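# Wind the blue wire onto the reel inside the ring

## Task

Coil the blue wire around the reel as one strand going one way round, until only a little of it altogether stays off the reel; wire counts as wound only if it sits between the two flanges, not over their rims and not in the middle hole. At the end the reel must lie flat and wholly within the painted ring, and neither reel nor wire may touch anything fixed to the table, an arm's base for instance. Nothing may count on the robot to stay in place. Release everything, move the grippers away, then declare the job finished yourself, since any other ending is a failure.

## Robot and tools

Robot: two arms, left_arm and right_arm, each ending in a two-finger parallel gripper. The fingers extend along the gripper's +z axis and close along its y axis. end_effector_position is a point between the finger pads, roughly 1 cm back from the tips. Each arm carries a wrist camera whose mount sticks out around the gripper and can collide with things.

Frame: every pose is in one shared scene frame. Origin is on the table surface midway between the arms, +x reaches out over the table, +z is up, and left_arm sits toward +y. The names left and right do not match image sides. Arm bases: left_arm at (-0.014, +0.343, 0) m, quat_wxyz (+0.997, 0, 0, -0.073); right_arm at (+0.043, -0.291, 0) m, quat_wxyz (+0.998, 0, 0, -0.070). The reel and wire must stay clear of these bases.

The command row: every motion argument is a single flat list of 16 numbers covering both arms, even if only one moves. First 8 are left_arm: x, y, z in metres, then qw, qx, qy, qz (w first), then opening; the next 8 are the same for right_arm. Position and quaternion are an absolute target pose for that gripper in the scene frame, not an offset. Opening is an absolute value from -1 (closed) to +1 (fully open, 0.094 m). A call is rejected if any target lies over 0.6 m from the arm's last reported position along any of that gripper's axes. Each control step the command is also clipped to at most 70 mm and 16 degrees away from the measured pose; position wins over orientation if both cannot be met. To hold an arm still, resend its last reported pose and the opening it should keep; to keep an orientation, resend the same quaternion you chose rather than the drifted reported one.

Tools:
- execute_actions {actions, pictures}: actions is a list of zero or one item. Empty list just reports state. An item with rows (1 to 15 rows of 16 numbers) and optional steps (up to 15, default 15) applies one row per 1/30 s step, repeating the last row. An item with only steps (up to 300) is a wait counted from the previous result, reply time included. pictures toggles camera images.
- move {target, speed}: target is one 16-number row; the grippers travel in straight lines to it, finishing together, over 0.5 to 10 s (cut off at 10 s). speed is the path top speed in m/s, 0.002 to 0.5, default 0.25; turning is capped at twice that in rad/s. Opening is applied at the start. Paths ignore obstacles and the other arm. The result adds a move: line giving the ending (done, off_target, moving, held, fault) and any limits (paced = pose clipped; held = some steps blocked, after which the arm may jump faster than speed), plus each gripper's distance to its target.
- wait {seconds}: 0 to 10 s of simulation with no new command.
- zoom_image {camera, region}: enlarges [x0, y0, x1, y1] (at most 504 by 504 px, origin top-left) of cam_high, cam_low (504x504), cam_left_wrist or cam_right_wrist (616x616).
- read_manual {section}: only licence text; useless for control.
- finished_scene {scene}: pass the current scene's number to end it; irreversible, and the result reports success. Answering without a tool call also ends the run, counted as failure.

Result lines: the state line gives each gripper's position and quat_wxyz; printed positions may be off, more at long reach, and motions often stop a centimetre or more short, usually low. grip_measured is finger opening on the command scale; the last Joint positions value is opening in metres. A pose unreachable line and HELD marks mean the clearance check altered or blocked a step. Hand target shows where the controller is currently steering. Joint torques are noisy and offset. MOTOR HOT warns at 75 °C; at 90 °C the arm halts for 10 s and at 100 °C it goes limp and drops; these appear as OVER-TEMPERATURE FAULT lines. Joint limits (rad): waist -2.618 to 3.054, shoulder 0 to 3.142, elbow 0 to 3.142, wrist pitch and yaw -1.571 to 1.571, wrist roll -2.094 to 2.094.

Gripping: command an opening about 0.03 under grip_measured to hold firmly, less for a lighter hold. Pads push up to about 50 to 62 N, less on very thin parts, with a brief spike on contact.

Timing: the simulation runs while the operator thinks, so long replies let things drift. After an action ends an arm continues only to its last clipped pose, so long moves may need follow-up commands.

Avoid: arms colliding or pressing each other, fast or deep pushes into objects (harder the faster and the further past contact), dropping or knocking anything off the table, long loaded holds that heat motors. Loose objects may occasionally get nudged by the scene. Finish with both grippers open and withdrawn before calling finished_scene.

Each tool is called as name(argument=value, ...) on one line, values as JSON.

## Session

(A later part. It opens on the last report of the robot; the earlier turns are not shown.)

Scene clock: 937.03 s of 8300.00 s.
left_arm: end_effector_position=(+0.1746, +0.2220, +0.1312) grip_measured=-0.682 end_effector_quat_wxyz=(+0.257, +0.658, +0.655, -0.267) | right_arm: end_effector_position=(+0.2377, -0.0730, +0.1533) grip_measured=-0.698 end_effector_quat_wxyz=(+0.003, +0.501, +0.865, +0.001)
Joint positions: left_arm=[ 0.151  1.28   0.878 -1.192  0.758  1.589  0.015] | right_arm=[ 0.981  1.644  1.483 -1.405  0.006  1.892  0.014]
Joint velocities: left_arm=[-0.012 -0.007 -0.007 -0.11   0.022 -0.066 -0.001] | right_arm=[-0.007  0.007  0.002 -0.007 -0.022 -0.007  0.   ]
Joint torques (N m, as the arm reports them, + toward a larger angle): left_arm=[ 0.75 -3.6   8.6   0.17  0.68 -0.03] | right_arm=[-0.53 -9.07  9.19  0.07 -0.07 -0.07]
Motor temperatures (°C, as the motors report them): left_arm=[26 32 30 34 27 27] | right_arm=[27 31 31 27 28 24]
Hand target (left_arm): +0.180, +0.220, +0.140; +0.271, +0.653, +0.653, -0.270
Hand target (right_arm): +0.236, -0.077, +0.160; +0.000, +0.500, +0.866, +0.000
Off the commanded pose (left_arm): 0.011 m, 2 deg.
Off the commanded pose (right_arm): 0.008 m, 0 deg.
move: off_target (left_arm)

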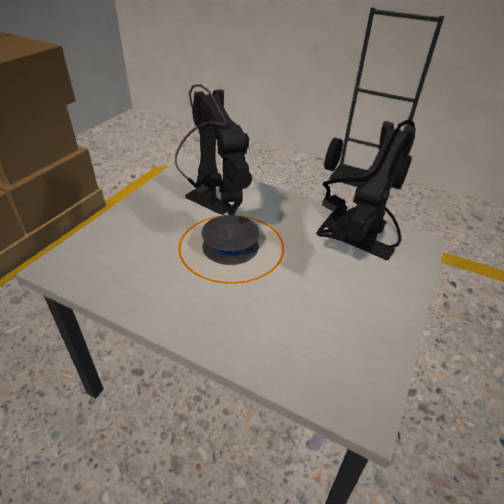

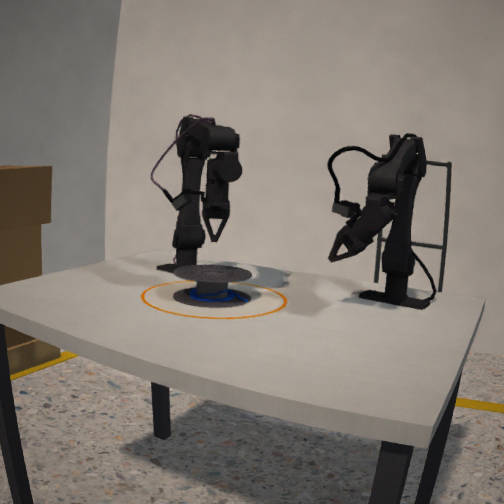

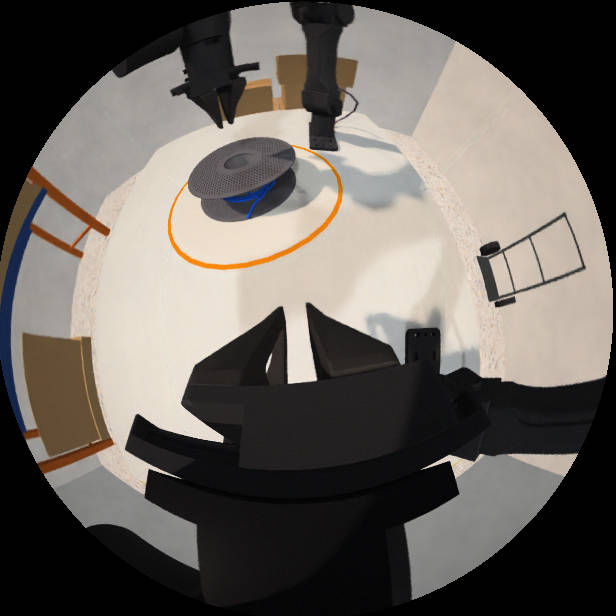

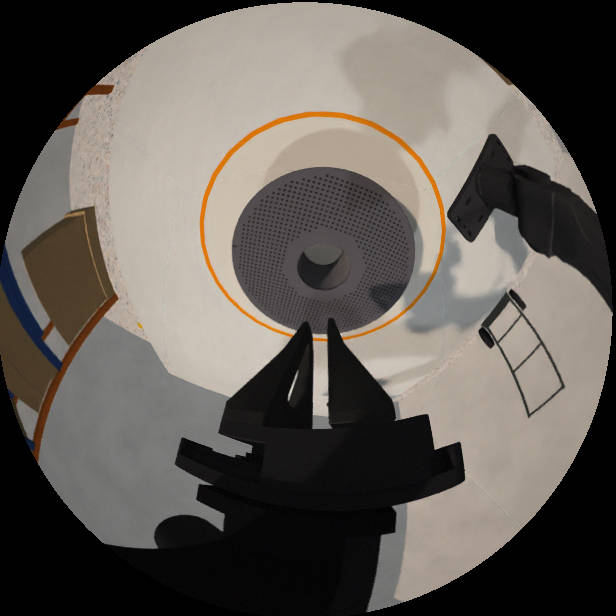

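move(target=[0.1746,0.222,0.1312,0.257,0.658,0.655,-0.267,-0.68,0.20,-0.22,0.17,0,-0.1736,0.9848,0,-0.7], speed=0.25)

Scene clock: 942.90 s of 8300.00 s.
left_arm: end_effector_position=(+0.1745, +0.2233, +0.1300) grip_measured=-0.682 end_effector_quat_wxyz=(+0.253, +0.660, +0.657, -0.263) | right_arm: end_effector_position=(+0.2075, -0.2135, +0.1700) grip_measured=-0.698 end_effector_quat_wxyz=(+0.008, -0.173, +0.985, -0.000)
Joint positions: left_arm=[ 0.151  1.28   0.878 -1.192  0.748  1.589  0.015] | right_arm=[ 0.577  1.225  1.19  -1.52   0.005  0.09   0.014]
Joint velocities: left_arm=[ 0.007 -0.012 -0.022 -0.081 -0.007 -0.007 -0.001] | right_arm=[ 0.017 -0.007  0.007 -0.007  0.007  0.007 -0.001]
Joint torques (N m, as the arm reports them, + toward a larger angle): left_arm=[ 0.09 -3.89  6.33  0.25  0.53 -0.01] | right_arm=[-0.9  -5.09  5.69  0.19 -0.1  -0.05]
Motor temperatures (°C, as the motors report them): left_arm=[26 31 30 33 27 27] | right_arm=[27 31 31 27 27 24]
Hand target (left_arm): +0.175, +0.222, +0.131; +0.257, +0.658, +0.655, -0.267
Hand target (right_arm): +0.200, -0.218, +0.170; +0.001, -0.173, +0.985, +0.002
Off the commanded pose (left_arm): 0.002 m, 1 deg.
Off the commanded pose (right_arm): 0.010 m, 1 deg.
move: done

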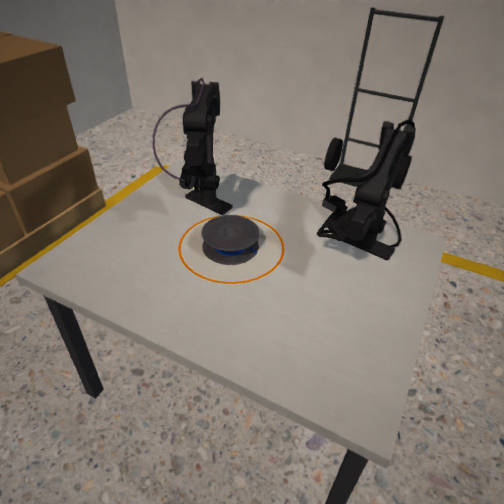

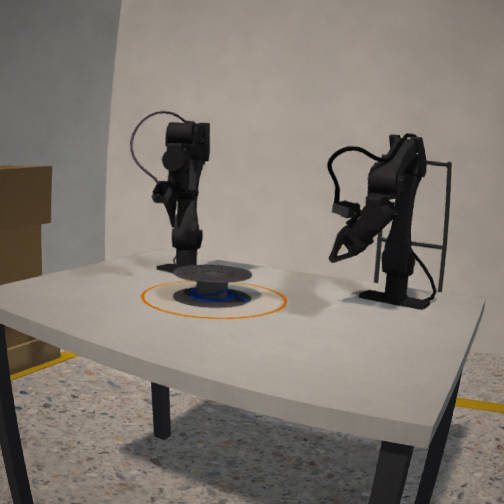

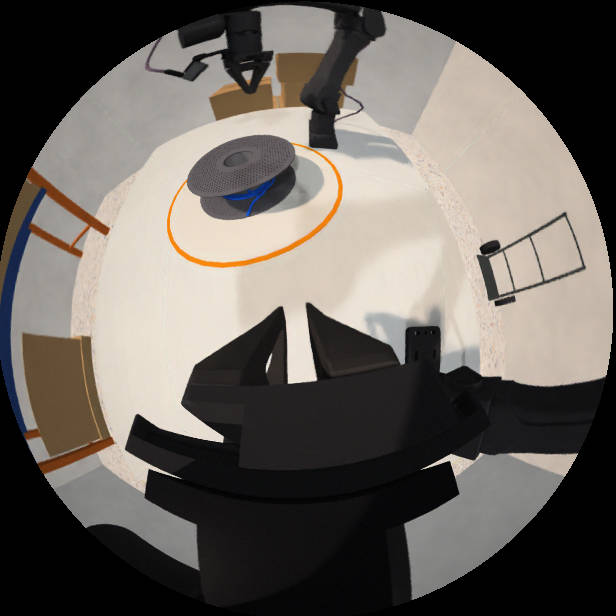

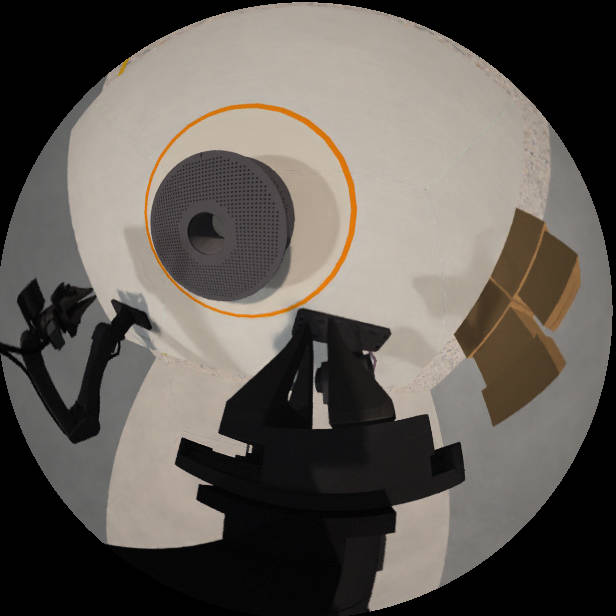

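The reel is lying flat inside the ring, all the wire sits between the flanges, and both arms are clear.

finished_scene(scene=2)

The scene is finished: the task was done.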